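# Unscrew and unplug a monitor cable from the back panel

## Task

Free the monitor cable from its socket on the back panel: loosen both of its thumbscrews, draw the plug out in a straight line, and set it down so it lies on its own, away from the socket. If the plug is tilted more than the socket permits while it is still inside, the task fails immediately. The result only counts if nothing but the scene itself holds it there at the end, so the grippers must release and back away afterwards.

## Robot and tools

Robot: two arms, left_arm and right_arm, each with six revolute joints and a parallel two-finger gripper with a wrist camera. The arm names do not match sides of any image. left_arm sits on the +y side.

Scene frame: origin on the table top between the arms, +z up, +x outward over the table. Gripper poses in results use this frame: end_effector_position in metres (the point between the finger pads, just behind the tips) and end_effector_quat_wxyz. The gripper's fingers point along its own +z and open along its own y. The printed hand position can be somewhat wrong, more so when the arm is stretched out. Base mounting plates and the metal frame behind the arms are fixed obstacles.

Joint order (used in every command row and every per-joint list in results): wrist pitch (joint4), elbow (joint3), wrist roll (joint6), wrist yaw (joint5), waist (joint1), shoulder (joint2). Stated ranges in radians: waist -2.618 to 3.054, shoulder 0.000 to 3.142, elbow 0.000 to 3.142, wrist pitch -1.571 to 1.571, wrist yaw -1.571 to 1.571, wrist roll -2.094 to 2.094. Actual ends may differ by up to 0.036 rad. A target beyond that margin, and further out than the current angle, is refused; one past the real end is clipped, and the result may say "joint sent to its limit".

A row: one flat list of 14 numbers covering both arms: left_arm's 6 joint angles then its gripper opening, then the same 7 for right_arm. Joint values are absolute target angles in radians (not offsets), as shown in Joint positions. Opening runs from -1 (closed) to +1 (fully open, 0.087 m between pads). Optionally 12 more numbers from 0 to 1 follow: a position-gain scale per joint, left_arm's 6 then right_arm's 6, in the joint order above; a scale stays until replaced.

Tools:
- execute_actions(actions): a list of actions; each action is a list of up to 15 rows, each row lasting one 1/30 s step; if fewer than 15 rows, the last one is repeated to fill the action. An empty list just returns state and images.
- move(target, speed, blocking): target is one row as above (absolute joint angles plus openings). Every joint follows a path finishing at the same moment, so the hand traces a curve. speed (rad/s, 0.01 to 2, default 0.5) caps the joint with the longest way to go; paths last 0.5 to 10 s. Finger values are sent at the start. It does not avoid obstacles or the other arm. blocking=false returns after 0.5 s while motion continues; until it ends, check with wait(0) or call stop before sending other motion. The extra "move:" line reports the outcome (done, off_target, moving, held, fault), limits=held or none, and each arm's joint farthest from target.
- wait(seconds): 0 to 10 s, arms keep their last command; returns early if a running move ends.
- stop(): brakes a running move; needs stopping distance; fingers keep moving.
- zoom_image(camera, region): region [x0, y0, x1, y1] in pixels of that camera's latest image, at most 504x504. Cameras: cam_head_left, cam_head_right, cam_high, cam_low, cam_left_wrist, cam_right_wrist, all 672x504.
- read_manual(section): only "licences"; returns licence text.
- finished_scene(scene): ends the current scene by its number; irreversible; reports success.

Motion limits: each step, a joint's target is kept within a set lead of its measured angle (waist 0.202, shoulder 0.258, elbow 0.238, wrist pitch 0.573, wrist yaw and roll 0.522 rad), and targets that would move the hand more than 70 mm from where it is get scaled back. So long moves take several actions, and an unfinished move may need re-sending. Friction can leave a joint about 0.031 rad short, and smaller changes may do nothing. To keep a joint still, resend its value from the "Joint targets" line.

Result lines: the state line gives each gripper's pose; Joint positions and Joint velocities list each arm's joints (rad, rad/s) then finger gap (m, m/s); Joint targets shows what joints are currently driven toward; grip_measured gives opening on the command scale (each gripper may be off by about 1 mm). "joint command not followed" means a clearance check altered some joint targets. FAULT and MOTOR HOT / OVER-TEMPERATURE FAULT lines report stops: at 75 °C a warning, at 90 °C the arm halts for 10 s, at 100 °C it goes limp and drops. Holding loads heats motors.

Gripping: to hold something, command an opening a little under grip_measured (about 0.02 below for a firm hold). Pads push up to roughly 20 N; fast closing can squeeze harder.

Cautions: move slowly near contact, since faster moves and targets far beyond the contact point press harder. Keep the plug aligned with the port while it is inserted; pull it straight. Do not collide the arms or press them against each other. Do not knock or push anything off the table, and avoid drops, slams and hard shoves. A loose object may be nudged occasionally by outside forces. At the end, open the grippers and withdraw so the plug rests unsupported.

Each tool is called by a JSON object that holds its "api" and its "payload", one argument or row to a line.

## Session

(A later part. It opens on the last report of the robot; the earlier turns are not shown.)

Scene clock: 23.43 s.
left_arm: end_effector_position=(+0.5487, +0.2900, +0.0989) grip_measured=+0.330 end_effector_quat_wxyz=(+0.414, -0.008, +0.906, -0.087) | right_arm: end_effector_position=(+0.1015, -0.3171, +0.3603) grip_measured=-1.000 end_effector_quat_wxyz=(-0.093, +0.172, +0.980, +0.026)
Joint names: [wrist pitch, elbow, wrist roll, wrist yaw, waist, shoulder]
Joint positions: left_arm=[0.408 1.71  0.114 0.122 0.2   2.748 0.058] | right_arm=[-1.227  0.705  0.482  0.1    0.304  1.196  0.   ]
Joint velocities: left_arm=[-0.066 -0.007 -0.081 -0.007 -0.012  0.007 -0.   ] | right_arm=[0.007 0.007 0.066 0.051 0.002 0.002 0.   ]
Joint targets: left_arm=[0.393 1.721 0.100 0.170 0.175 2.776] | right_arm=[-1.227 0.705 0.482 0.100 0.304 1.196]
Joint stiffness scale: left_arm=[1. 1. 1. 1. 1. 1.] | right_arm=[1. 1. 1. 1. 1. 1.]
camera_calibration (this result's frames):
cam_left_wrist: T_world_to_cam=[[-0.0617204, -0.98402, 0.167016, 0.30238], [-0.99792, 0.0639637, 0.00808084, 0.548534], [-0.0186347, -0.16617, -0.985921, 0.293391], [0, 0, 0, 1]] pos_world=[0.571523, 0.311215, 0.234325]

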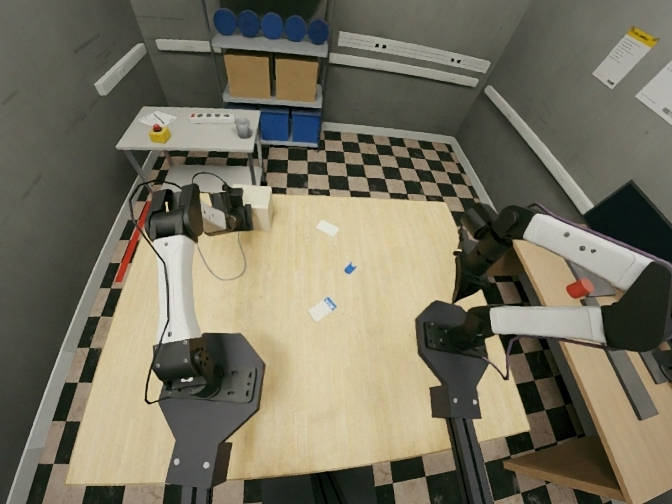

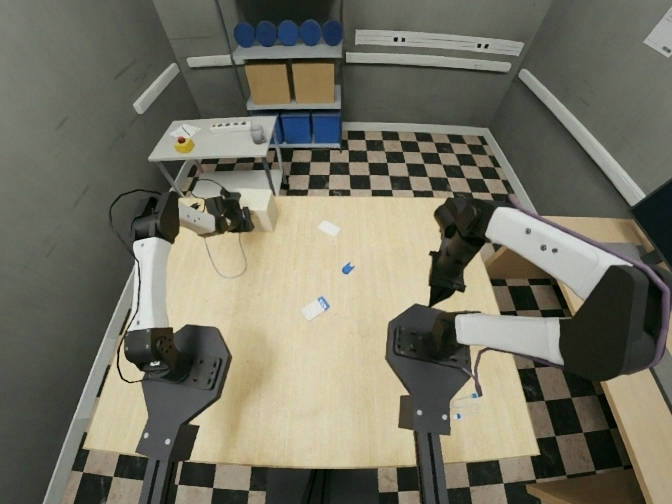

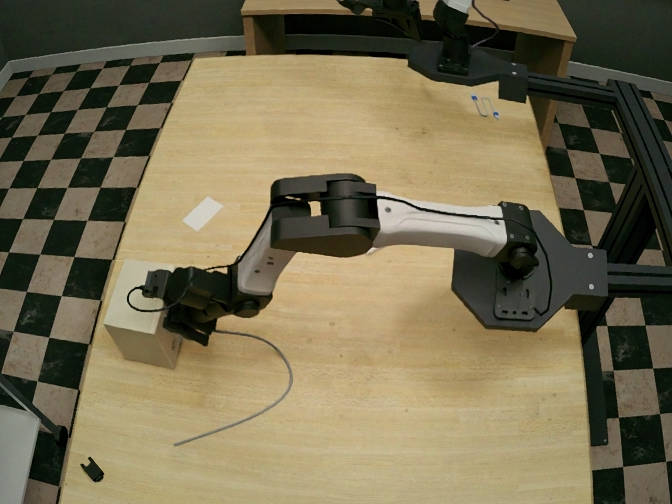

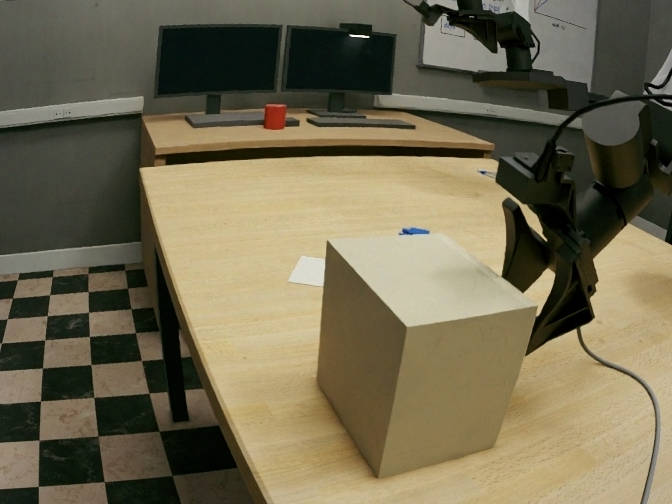

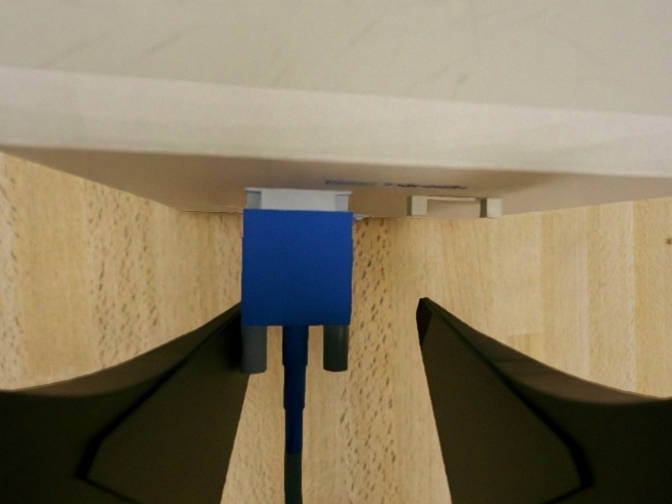

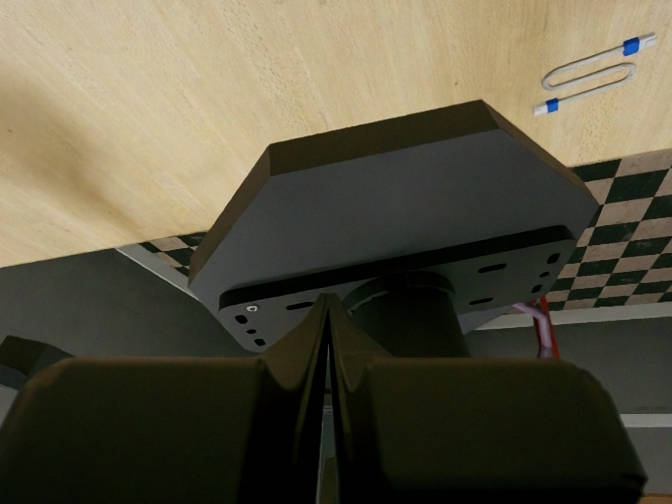

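{"api": "execute_actions", "payload": {
  "actions": [
    [[0.40,1.71,0.115,0.12,0.2,2.75,0.33,-1.227,0.705,0.482,0.1,0.304,1.196,-1],[0.40,1.71,0.115,0.12,0.2,2.75,0.36,-1.227,0.705,0.482,0.1,0.304,1.196,-1],[0.40,1.71,0.115,0.12,0.2,2.75,0.40,-1.227,0.705,0.482,0.1,0.304,1.196,-1],[0.40,1.71,0.115,0.12,0.2,2.75,0.45,-1.227,0.705,0.482,0.1,0.304,1.196,-1],[0.39,1.70,0.115,0.12,0.2,2.74,0.45,-1.227,0.705,0.482,0.1,0.304,1.196,-1],[0.38,1.69,0.115,0.12,0.2,2.73,0.45,-1.227,0.705,0.482,0.1,0.304,1.196,-1],[0.37,1.68,0.115,0.12,0.2,2.72,0.45,-1.227,0.705,0.482,0.1,0.304,1.196,-1],[0.36,1.67,0.115,0.12,0.2,2.70,0.45,-1.227,0.705,0.482,0.1,0.304,1.196,-1],[0.35,1.66,0.115,0.12,0.2,2.685,0.45,-1.227,0.705,0.482,0.1,0.304,1.196,-1],[0.34,1.65,0.115,0.12,0.2,2.67,0.45,-1.227,0.705,0.482,0.1,0.304,1.196,-1],[0.332,1.635,0.115,0.12,0.2,2.655,0.45,-1.227,0.705,0.482,0.1,0.304,1.196,-1]],
    [[0.332,1.635,0.115,0.12,0.2,2.65,0.45,-1.227,0.705,0.482,0.1,0.304,1.196,-1]]
  ]
}}

{"api": "zoom_image", "payload": {
  "camera": "cam_left_wrist",
  "region": [230, 240, 370, 380]
}}

Scene clock: 26.43 s.
left_arm: end_effector_position=(+0.5454, +0.2949, +0.1271) grip_measured=+0.450 end_effector_quat_wxyz=(+0.407, -0.008, +0.909, -0.087) | right_arm: end_effector_position=(+0.1015, -0.3171, +0.3603) grip_measured=-1.000 end_effector_quat_wxyz=(-0.093, +0.172, +0.980, +0.026)
Joint names: [wrist pitch, elbow, wrist roll, wrist yaw, waist, shoulder]
Joint positions: left_arm=[0.352 1.656 0.114 0.12  0.2   2.652 0.063] | right_arm=[-1.227  0.705  0.482  0.1    0.304  1.196  0.   ]
Joint velocities: left_arm=[-0.051 -0.007  0.007 -0.007  0.017  0.002 -0.   ] | right_arm=[-0.007 -0.007  0.081 -0.11   0.007 -0.007  0.   ]
Joint targets: left_arm=[0.332 1.635 0.115 0.120 0.200 2.650] | right_arm=[-1.227 0.705 0.482 0.100 0.304 1.196]
Joint stiffness scale: left_arm=[1. 1. 1. 1. 1. 1.] | right_arm=[1. 1. 1. 1. 1. 1.]
camera_calibration (this result's frames):
cam_left_wrist: T_world_to_cam=[[-0.0600475, -0.983974, 0.167899, 0.301256], [-0.997655, 0.0646925, 0.0223289, 0.542613], [-0.0328329, -0.166164, -0.985551, 0.329608], [0, 0, 0, 1]] pos_world=[0.570253, 0.316094, 0.262149]

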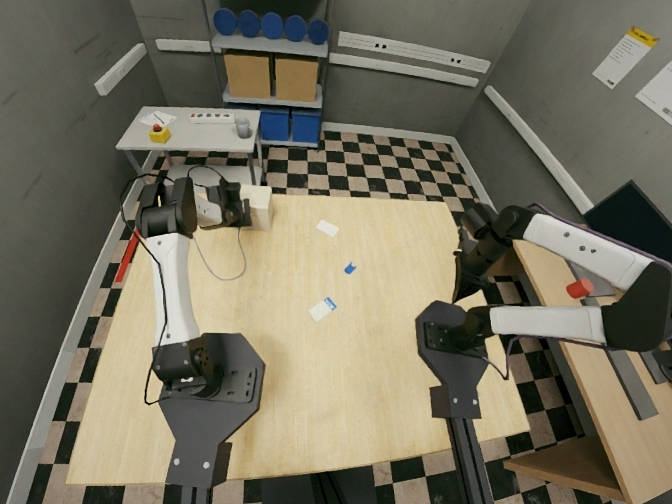

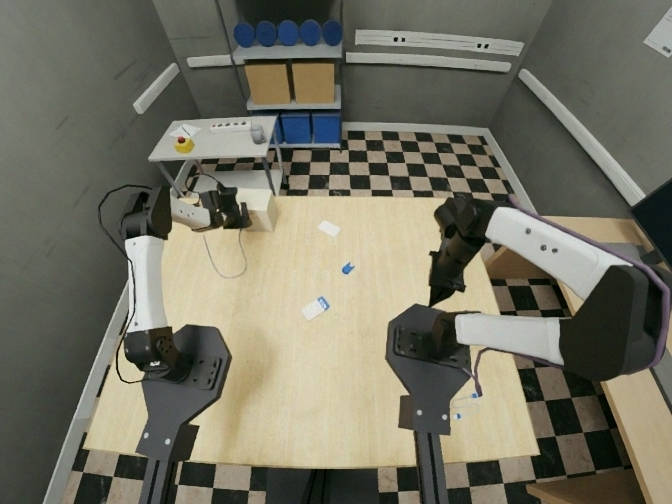

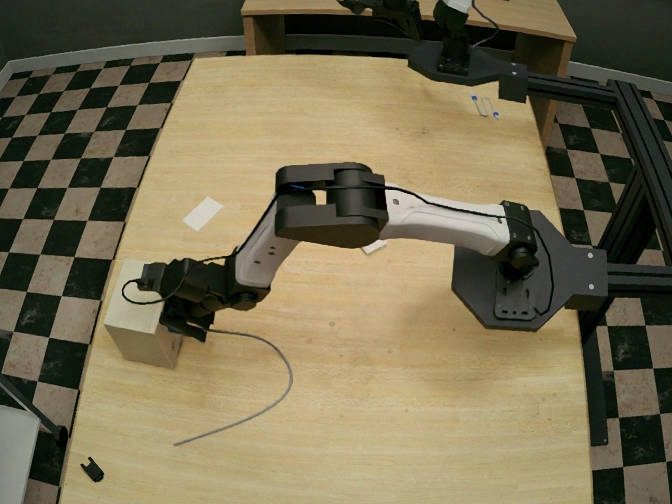

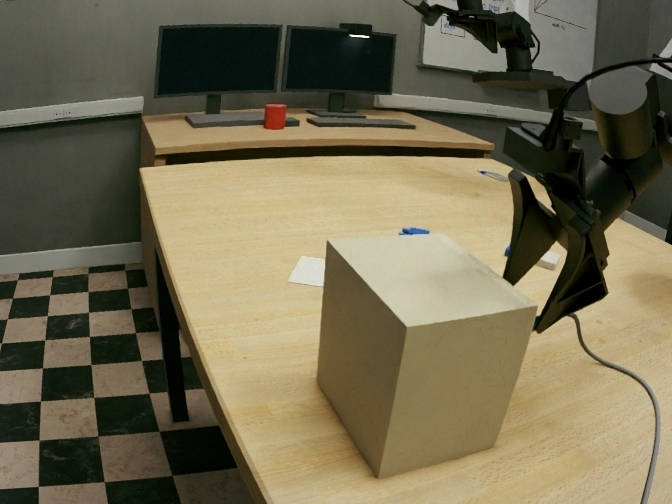

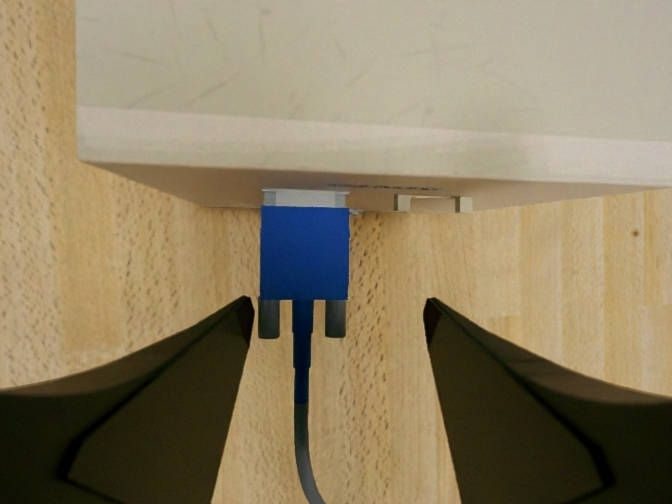

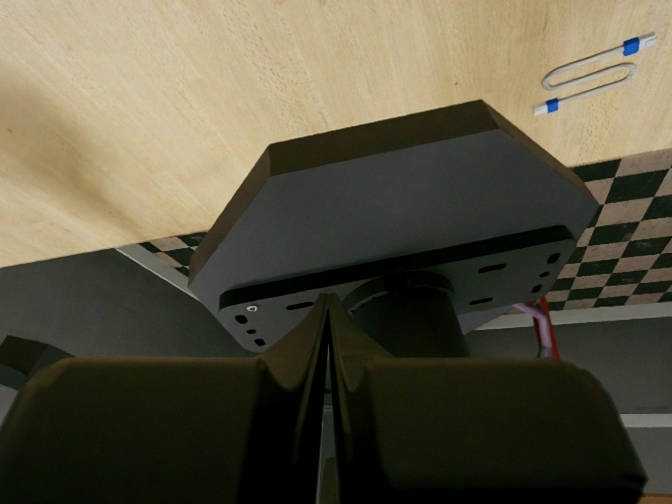

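Region (230, 240, 370, 380) of cam_left_wrist's 672x504 image, scaled by 3.600, with more detail than that image has.

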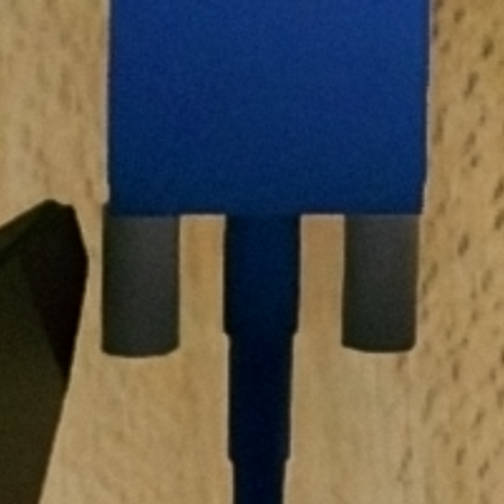

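{"api": "move", "payload": {
  "target": [0.345,1.64,0.115,0.12,0.228,2.695,-0.05,-1.227,0.705,0.482,0.1,0.304,1.196,-1],
  "speed": 0.05
}}

Scene clock: 28.60 s.
left_arm: end_effector_position=(+0.5373, +0.3047, +0.1110) grip_measured=-0.050 end_effector_quat_wxyz=(+0.396, -0.015, +0.915, -0.079) | right_arm: end_effector_position=(+0.1015, -0.3171, +0.3603) grip_measured=-1.000 end_effector_quat_wxyz=(-0.093, +0.172, +0.980, +0.026)
Joint names: [wrist pitch, elbow, wrist roll, wrist yaw, waist, shoulder]
Joint positions: left_arm=[0.355 1.656 0.12  0.109 0.219 2.677 0.042] | right_arm=[-1.227  0.705  0.482  0.1    0.304  1.196  0.   ]
Joint velocities: left_arm=[ 0.051 -0.007  0.022  0.022  0.002 -0.012  0.002] | right_arm=[-0.081 -0.002  0.051  0.022 -0.002  0.022  0.   ]
Joint targets: left_arm=[0.345 1.640 0.115 0.120 0.228 2.695] | right_arm=[-1.227 0.705 0.482 0.100 0.304 1.196]
Joint stiffness scale: left_arm=[1. 1. 1. 1. 1. 1.] | right_arm=[1. 1. 1. 1. 1. 1.]
move: done; limits=none; left_arm: farthest joint: the shoulder, 0.018 radians from its target (0.043 radians at the start); right_arm: farthest joint: the waist, 0.000 radians from its target (0.000 radians at the start)
camera_calibration (this result's frames):
cam_left_wrist: T_world_to_cam=[[-0.0383098, -0.986599, 0.158601, 0.303279], [-0.997662, 0.0467531, 0.04985, 0.536678], [-0.056597, -0.156321, -0.986083, 0.324893], [0, 0, 0, 1]] pos_world=[0.56543, 0.324911, 0.245518]

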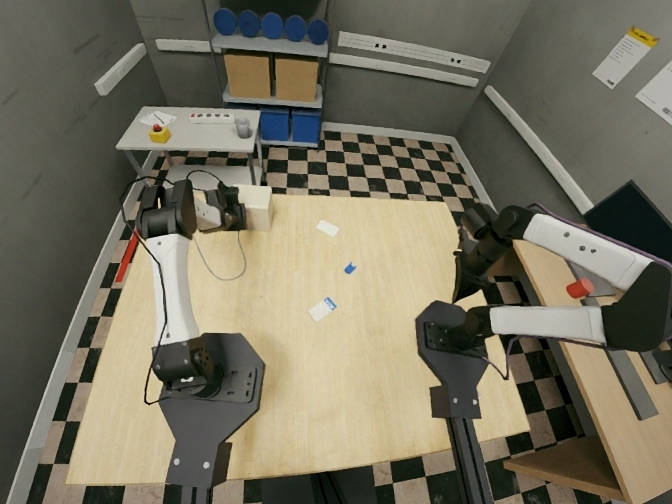

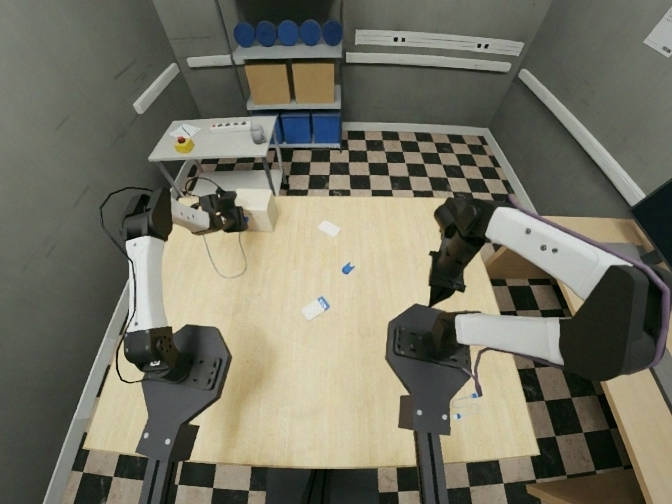

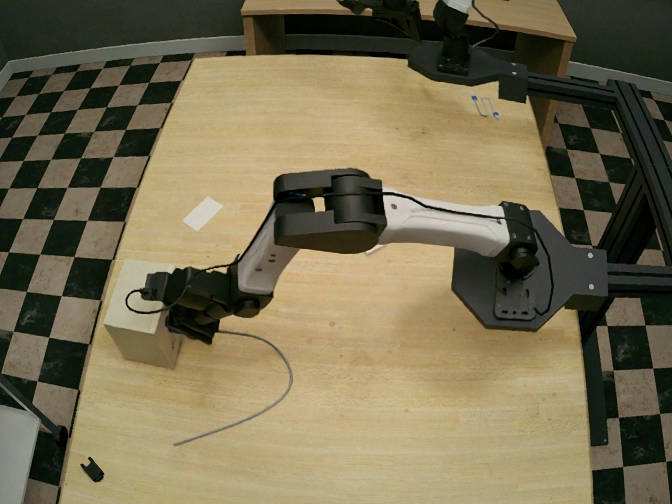

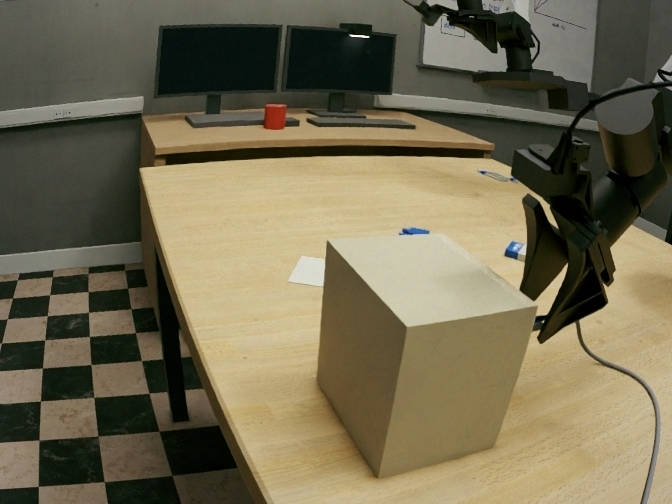

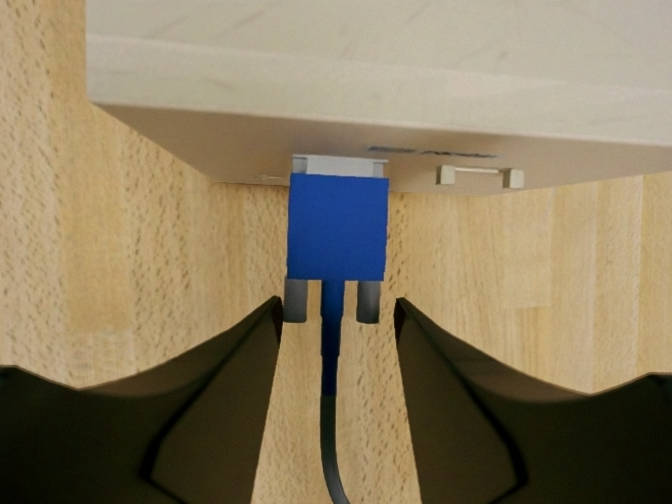

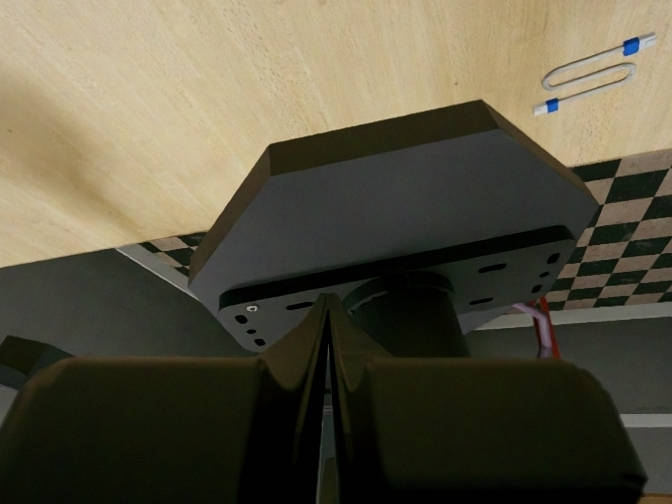

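{"api": "execute_actions", "payload": {
  "actions": [
    [[0.35,1.675,0.12,0.13,0.232,2.698,-0.05,-1.227,0.705,0.482,0.1,0.304,1.196,-1]],
    [[0.35,1.675,0.12,0.13,0.232,2.698,-0.09,-1.227,0.705,0.482,0.1,0.304,1.196,-1],[0.35,1.675,0.12,0.13,0.232,2.698,-0.12,-1.227,0.705,0.482,0.1,0.304,1.196,-1],[0.35,1.675,0.12,0.13,0.232,2.698,-0.15,-1.227,0.705,0.482,0.1,0.304,1.196,-1],[0.35,1.675,0.12,0.13,0.232,2.698,-0.18,-1.227,0.705,0.482,0.1,0.304,1.196,-1],[0.35,1.675,0.12,0.13,0.232,2.698,-0.2,-1.227,0.705,0.482,0.1,0.304,1.196,-1],[0.35,1.675,0.12,0.13,0.232,2.698,-0.22,-1.227,0.705,0.482,0.1,0.304,1.196,-1],[0.35,1.675,0.12,0.13,0.232,2.698,-0.24,-1.227,0.705,0.482,0.1,0.304,1.196,-1],[0.35,1.675,0.12,0.13,0.232,2.698,-0.26,-1.227,0.705,0.482,0.1,0.304,1.196,-1],[0.35,1.675,0.12,0.13,0.232,2.698,-0.28,-1.227,0.705,0.482,0.1,0.304,1.196,-1],[0.35,1.675,0.12,0.13,0.232,2.698,-0.30,-1.227,0.705,0.482,0.1,0.304,1.196,-1],[0.35,1.675,0.12,0.13,0.232,2.698,-0.32,-1.227,0.705,0.482,0.1,0.304,1.196,-1]]
  ]
}}

Scene clock: 30.43 s.
left_arm: end_effector_position=(+0.5371, +0.3067, +0.1107) grip_measured=-0.298 end_effector_quat_wxyz=(+0.396, -0.016, +0.914, -0.082) | right_arm: end_effector_position=(+0.1015, -0.3171, +0.3603) grip_measured=-1.000 end_effector_quat_wxyz=(-0.093, +0.172, +0.980, +0.026)
Joint names: [wrist pitch, elbow, wrist roll, wrist yaw, waist, shoulder]
Joint positions: left_arm=[0.355 1.656 0.12  0.12  0.225 2.677 0.031] | right_arm=[-1.227  0.705  0.482  0.1    0.304  1.196  0.   ]
Joint velocities: left_arm=[-0.022  0.007 -0.051  0.037  0.012  0.002  0.001] | right_arm=[ 0.007  0.007 -0.037  0.037  0.007 -0.002  0.   ]
Joint targets: left_arm=[0.350 1.675 0.120 0.130 0.232 2.698] | right_arm=[-1.227 0.705 0.482 0.100 0.304 1.196]
Joint stiffness scale: left_arm=[1. 1. 1. 1. 1. 1.] | right_arm=[1. 1. 1. 1. 1. 1.]
camera_calibration (this result's frames):
cam_left_wrist: T_world_to_cam=[[-0.0403804, -0.9854, 0.165398, 0.305179], [-0.997635, 0.0489772, 0.048231, 0.535806], [-0.0556275, -0.163059, -0.985047, 0.326397], [0, 0, 0, 1]] pos_world=[0.565018, 0.327703, 0.245198]

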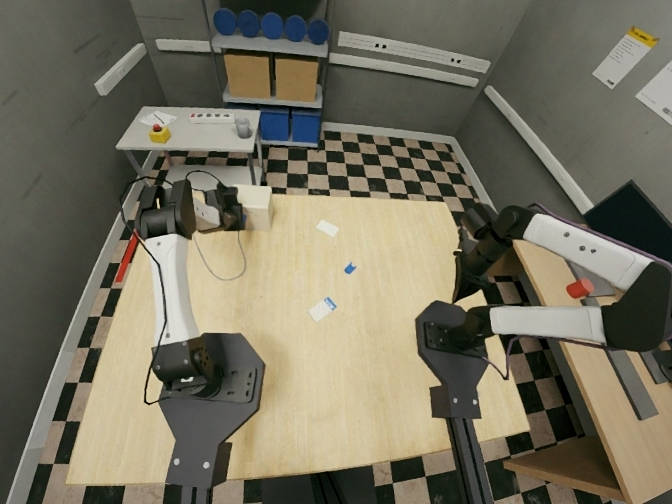

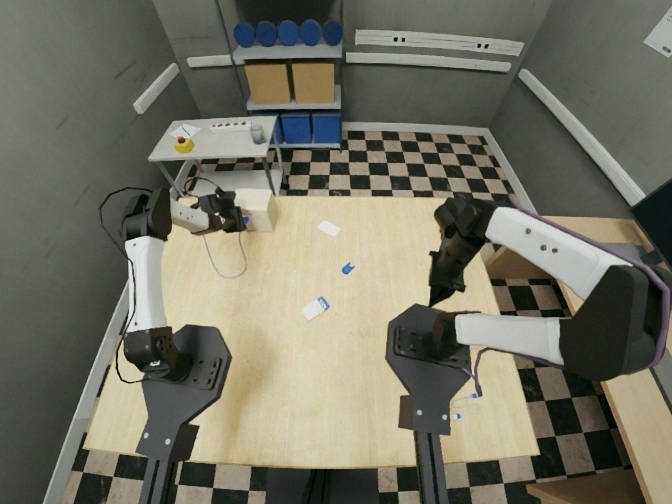

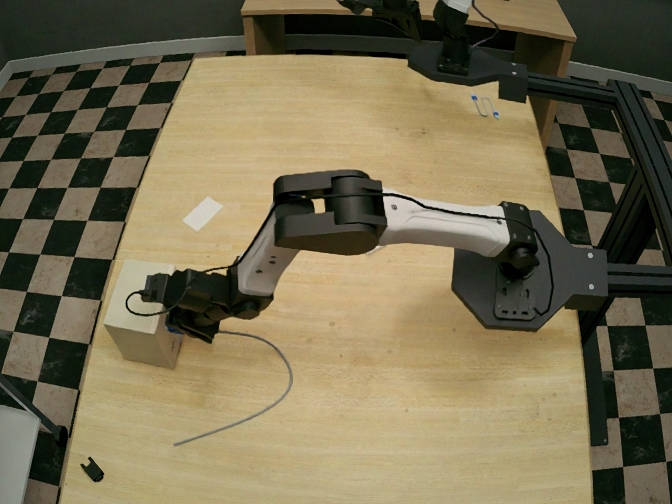

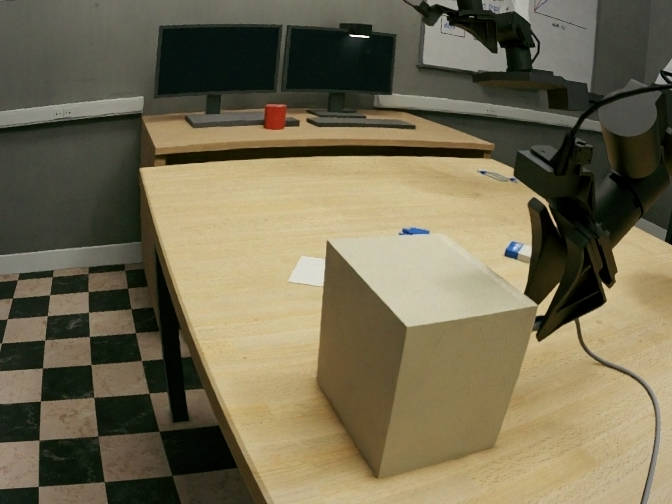

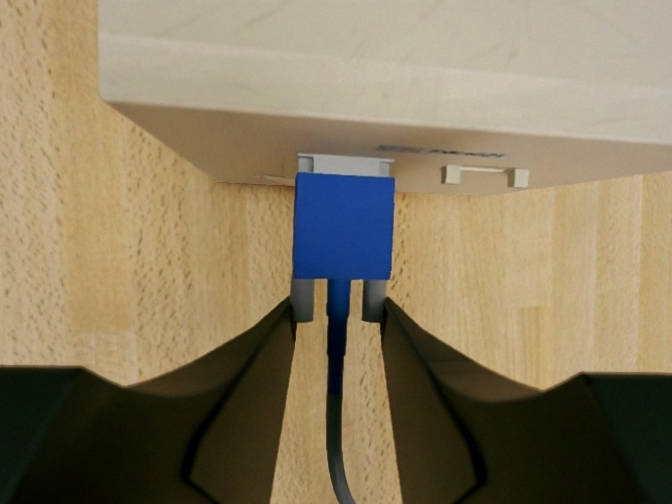

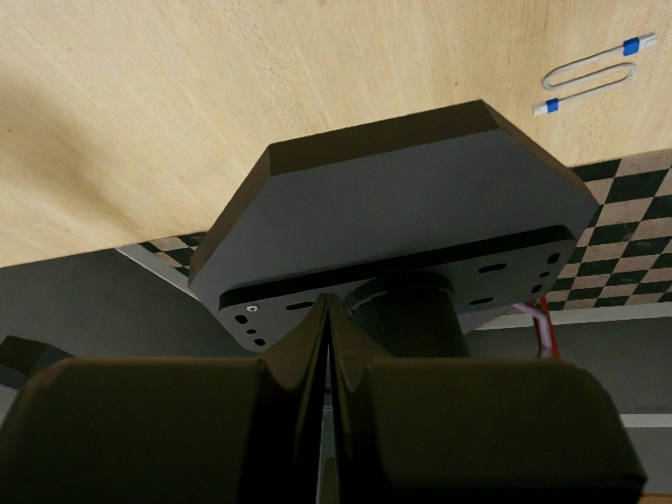

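{"api": "move", "payload": {
  "target": [0.345,1.70,0.0,0.325,0.293,2.715,-0.38,-1.227,0.705,0.482,0.1,0.304,1.196,-1],
  "speed": 0.1
}}

Scene clock: 33.23 s.
left_arm: end_effector_position=(+0.5370, +0.3065, +0.1115) grip_measured=-0.327 end_effector_quat_wxyz=(+0.398, -0.050, +0.900, -0.170) | right_arm: end_effector_position=(+0.1015, -0.3171, +0.3603) grip_measured=-1.000 end_effector_quat_wxyz=(-0.093, +0.172, +0.980, +0.026)
Joint names: [wrist pitch, elbow, wrist roll, wrist yaw, waist, shoulder]
Joint positions: left_arm=[0.351 1.682 0.022 0.302 0.283 2.697 0.029] | right_arm=[-1.227  0.705  0.482  0.1    0.304  1.196  0.   ]
Joint velocities: left_arm=[-0.022 -0.002  0.007 -0.022 -0.002  0.002  0.   ] | right_arm=[ 0.037  0.007 -0.037 -0.007 -0.007 -0.012  0.   ]
Joint targets: left_arm=[0.345 1.700 0.000 0.325 0.293 2.715] | right_arm=[-1.227 0.705 0.482 0.100 0.304 1.196]
Joint stiffness scale: left_arm=[1. 1. 1. 1. 1. 1.] | right_arm=[1. 1. 1. 1. 1. 1.]
move: off_target (left_arm); limits=none; left_arm: farthest joint: the wrist yaw, 0.023 radians from its target (0.205 radians at the start); right_arm: farthest joint: the waist, 0.000 radians from its target (0.000 radians at the start)
camera_calibration (this result's frames):
cam_left_wrist: T_world_to_cam=[[-0.0487606, -0.936171, 0.348147, 0.273976], [-0.997814, 0.0612228, 0.0248774, 0.534676], [-0.044604, -0.346173, -0.93711, 0.371957], [0, 0, 0, 1]] pos_world=[0.563458, 0.352516, 0.239879]

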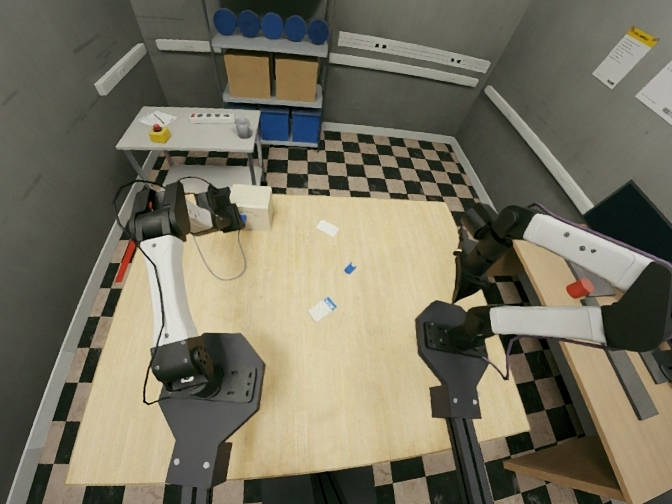

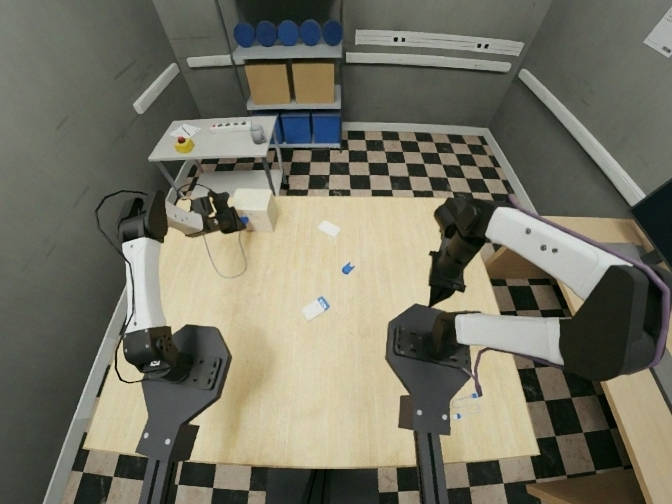

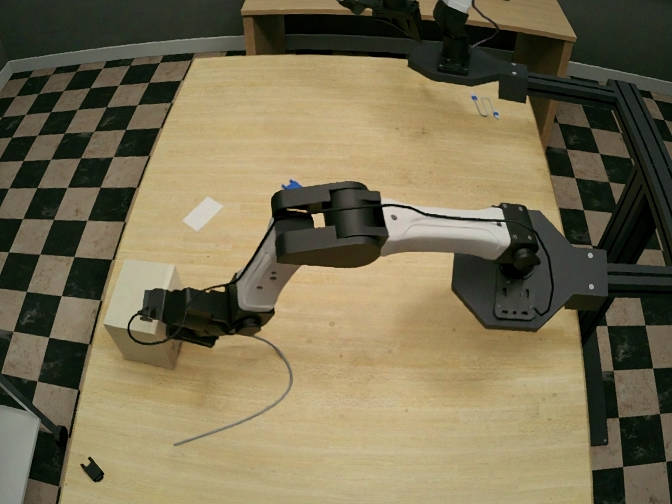

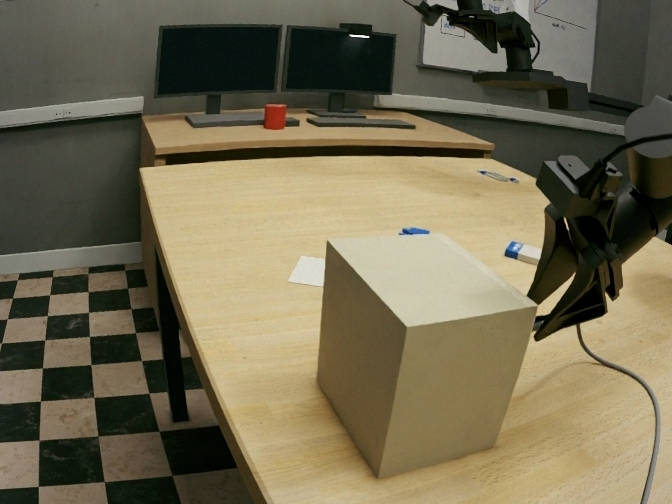

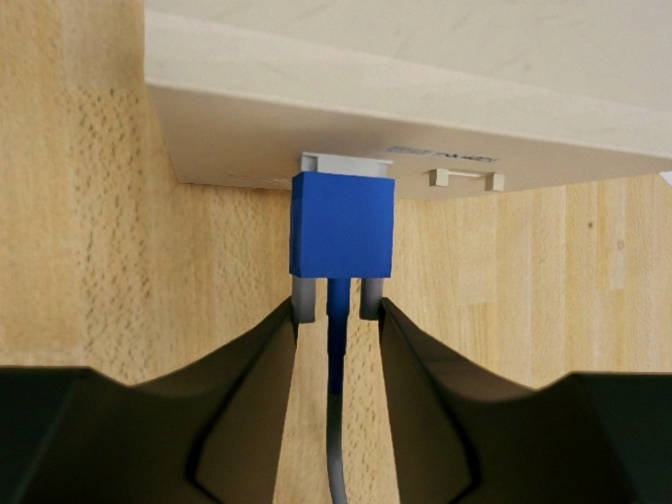

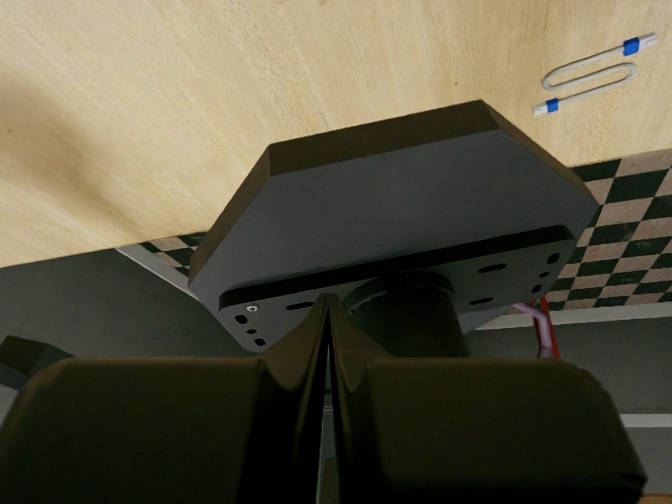

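{"api": "move", "payload": {
  "target": [0.305,1.763,-0.10,0.495,0.343,2.76,-0.43,-1.227,0.705,0.482,0.1,0.304,1.196,-1],
  "speed": 0.1
}}

{"api": "zoom_image", "payload": {
  "camera": "cam_left_wrist",
  "region": [250, 140, 430, 340]
}}

Scene clock: 37.90 s.
left_arm: end_effector_position=(+0.5366, +0.3055, +0.1107) grip_measured=-0.377 end_effector_quat_wxyz=(+0.387, -0.088, +0.882, -0.256) | right_arm: end_effector_position=(+0.1015, -0.3171, +0.3603) grip_measured=-1.000 end_effector_quat_wxyz=(-0.093, +0.172, +0.980, +0.026)
Joint names: [wrist pitch, elbow, wrist roll, wrist yaw, waist, shoulder]
Joint positions: left_arm=[ 0.32   1.747 -0.086  0.473  0.335  2.743  0.027] | right_arm=[-1.227  0.705  0.482  0.1    0.304  1.196  0.   ]
Joint velocities: left_arm=[ 0.022 -0.012  0.022 -0.007  0.007  0.007 -0.001] | right_arm=[-0.051  0.007 -0.022 -0.037  0.007  0.032  0.   ]
Joint targets: left_arm=[0.305 1.763 -0.100 0.495 0.343 2.760] | right_arm=[-1.227 0.705 0.482 0.100 0.304 1.196]
Joint stiffness scale: left_arm=[1. 1. 1. 1. 1. 1.] | right_arm=[1. 1. 1. 1. 1. 1.]
move: off_target (left_arm); limits=none; left_arm: farthest joint: the wrist yaw, 0.022 radians from its target (0.193 radians at the start); right_arm: farthest joint: the waist, 0.000 radians from its target (0.000 radians at the start)
camera_calibration (this result's frames):
cam_left_wrist: T_world_to_cam=[[-0.0472427, -0.852209, 0.521065, 0.227678], [-0.997327, 0.0693494, 0.0229987, 0.531816], [-0.0557352, -0.518586, -0.853207, 0.42022], [0, 0, 0, 1]] pos_world=[0.564571, 0.375068, 0.227668]

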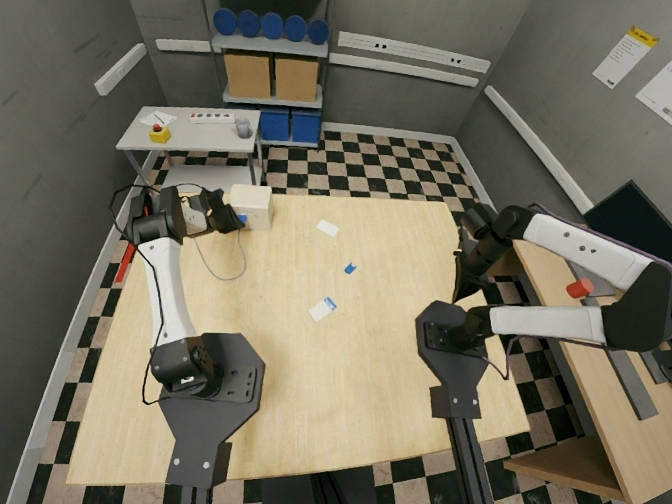

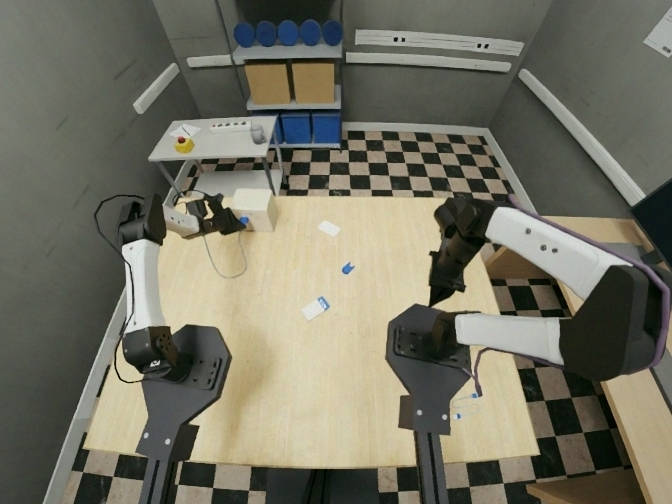

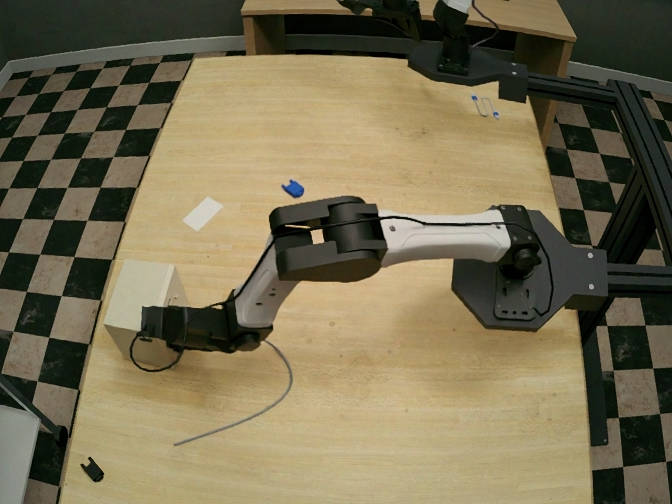

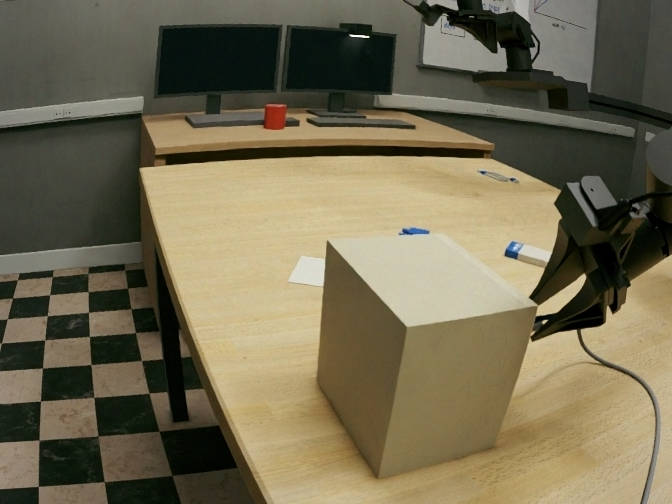

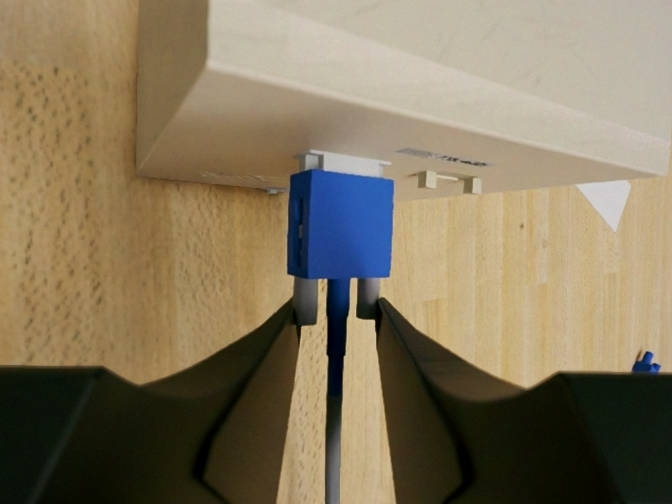

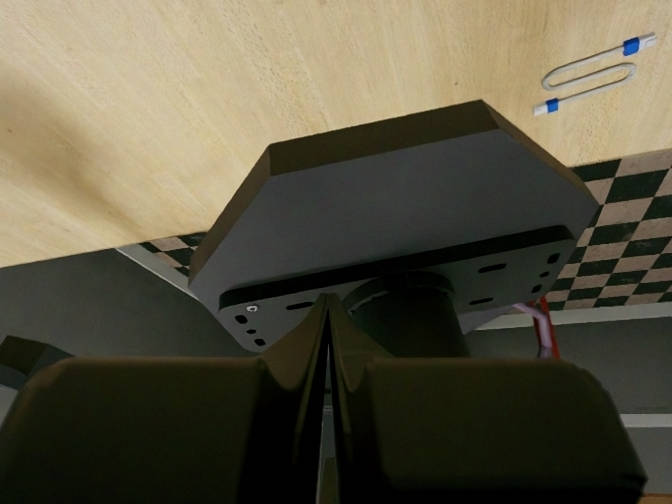

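Region (250, 140, 430, 340) of cam_left_wrist's 672x504 image, scaled by 2.520, with more detail than that image has; it fills the left 454 columns of this view, and the rest is white.

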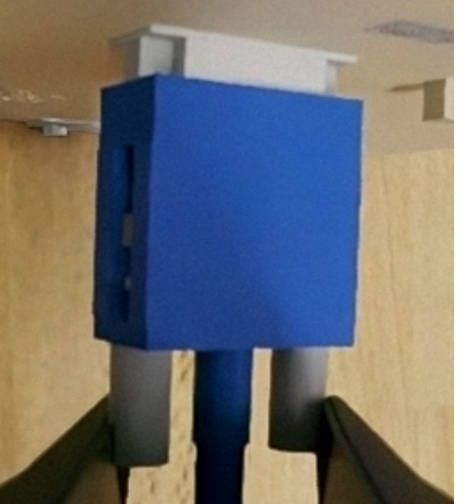

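{"api": "move", "payload": {
  "target": [0.502,1.624,0.436,-0.334,0.076,2.726,0.1,-1.227,0.705,0.482,0.1,0.304,1.196,-1],
  "speed": 0.5
}}

Scene clock: 41.47 s.
left_arm: end_effector_position=(+0.5380, +0.3061, +0.1085) grip_measured=+0.100 end_effector_quat_wxyz=(+0.392, +0.093, +0.903, +0.148) | right_arm: end_effector_position=(+0.1015, -0.3171, +0.3603) grip_measured=-1.000 end_effector_quat_wxyz=(-0.093, +0.172, +0.980, +0.026)
Joint names: [wrist pitch, elbow, wrist roll, wrist yaw, waist, shoulder]
Joint positions: left_arm=[ 0.496  1.644  0.429 -0.322  0.079  2.734  0.048] | right_arm=[-1.227  0.705  0.482  0.1    0.304  1.196  0.   ]
Joint velocities: left_arm=[-0.022 -0.002 -0.037  0.022 -0.012  0.022 -0.001] | right_arm=[ 0.022  0.012  0.022 -0.037 -0.002  0.017  0.   ]
Joint targets: left_arm=[0.502 1.624 0.436 -0.334 0.076 2.726] | right_arm=[-1.227 0.705 0.482 0.100 0.304 1.196]
Joint stiffness scale: left_arm=[1. 1. 1. 1. 1. 1.] | right_arm=[1. 1. 1. 1. 1. 1.]
move: done; limits=none; left_arm: farthest joint: the elbow, 0.020 radians from its target (0.123 radians at the start); right_arm: farthest joint: the waist, 0.000 radians from its target (0.000 radians at the start)
camera_calibration (this result's frames):
cam_left_wrist: T_world_to_cam=[[-0.0573753, -0.939631, -0.337345, 0.354672], [-0.997428, 0.0394109, 0.0598674, 0.538415], [-0.0429582, 0.339912, -0.939476, 0.158422], [0, 0, 0, 1]] pos_world=[0.564185, 0.258192, 0.236247]

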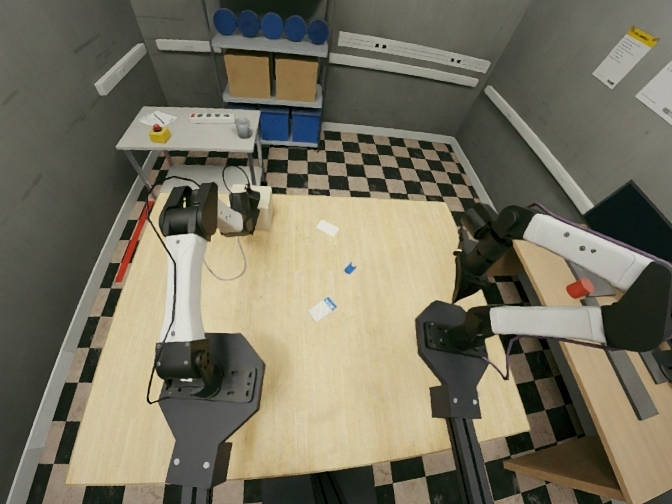

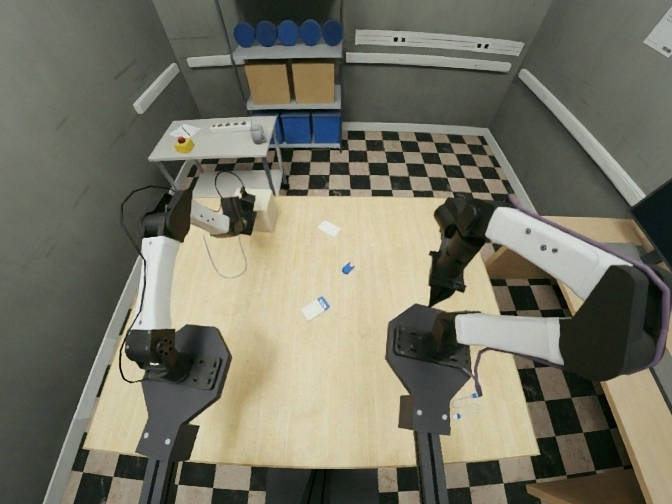

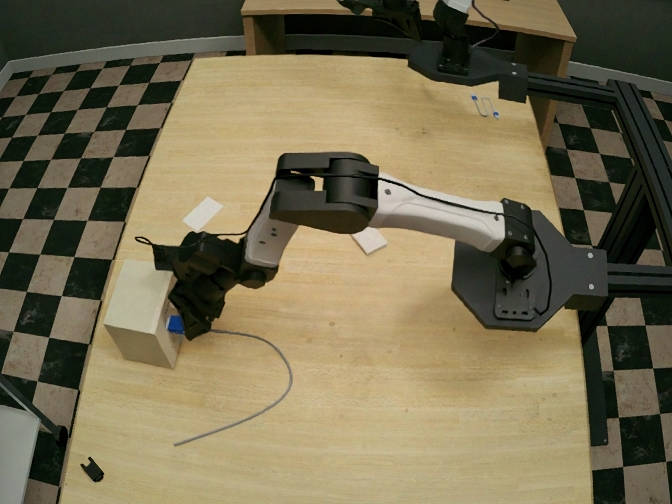

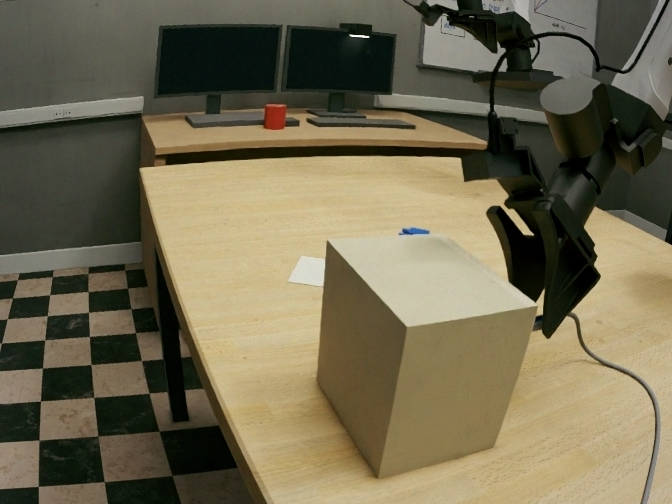

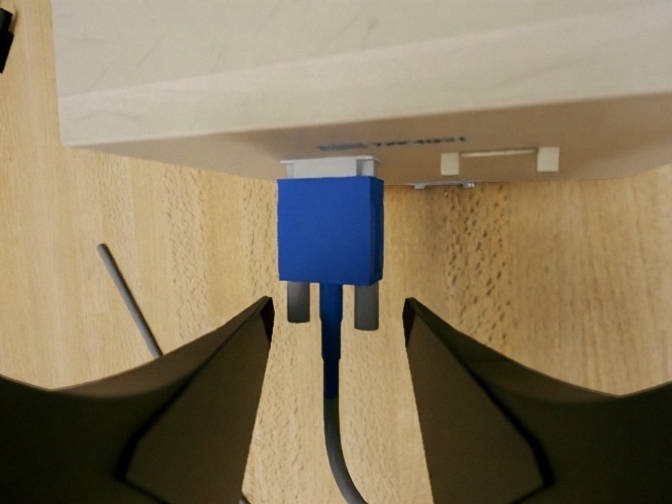

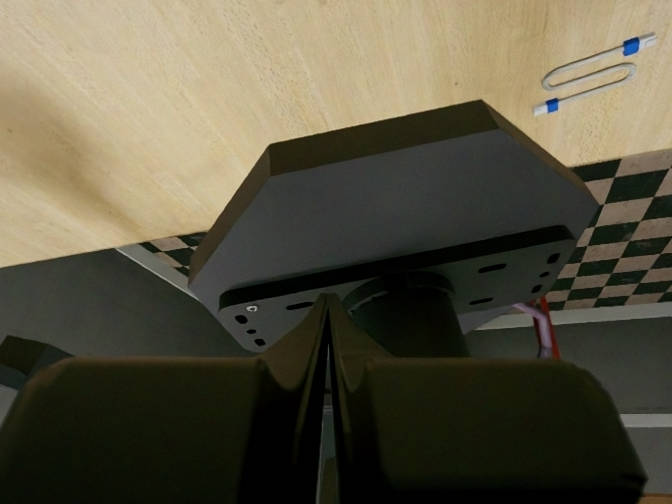

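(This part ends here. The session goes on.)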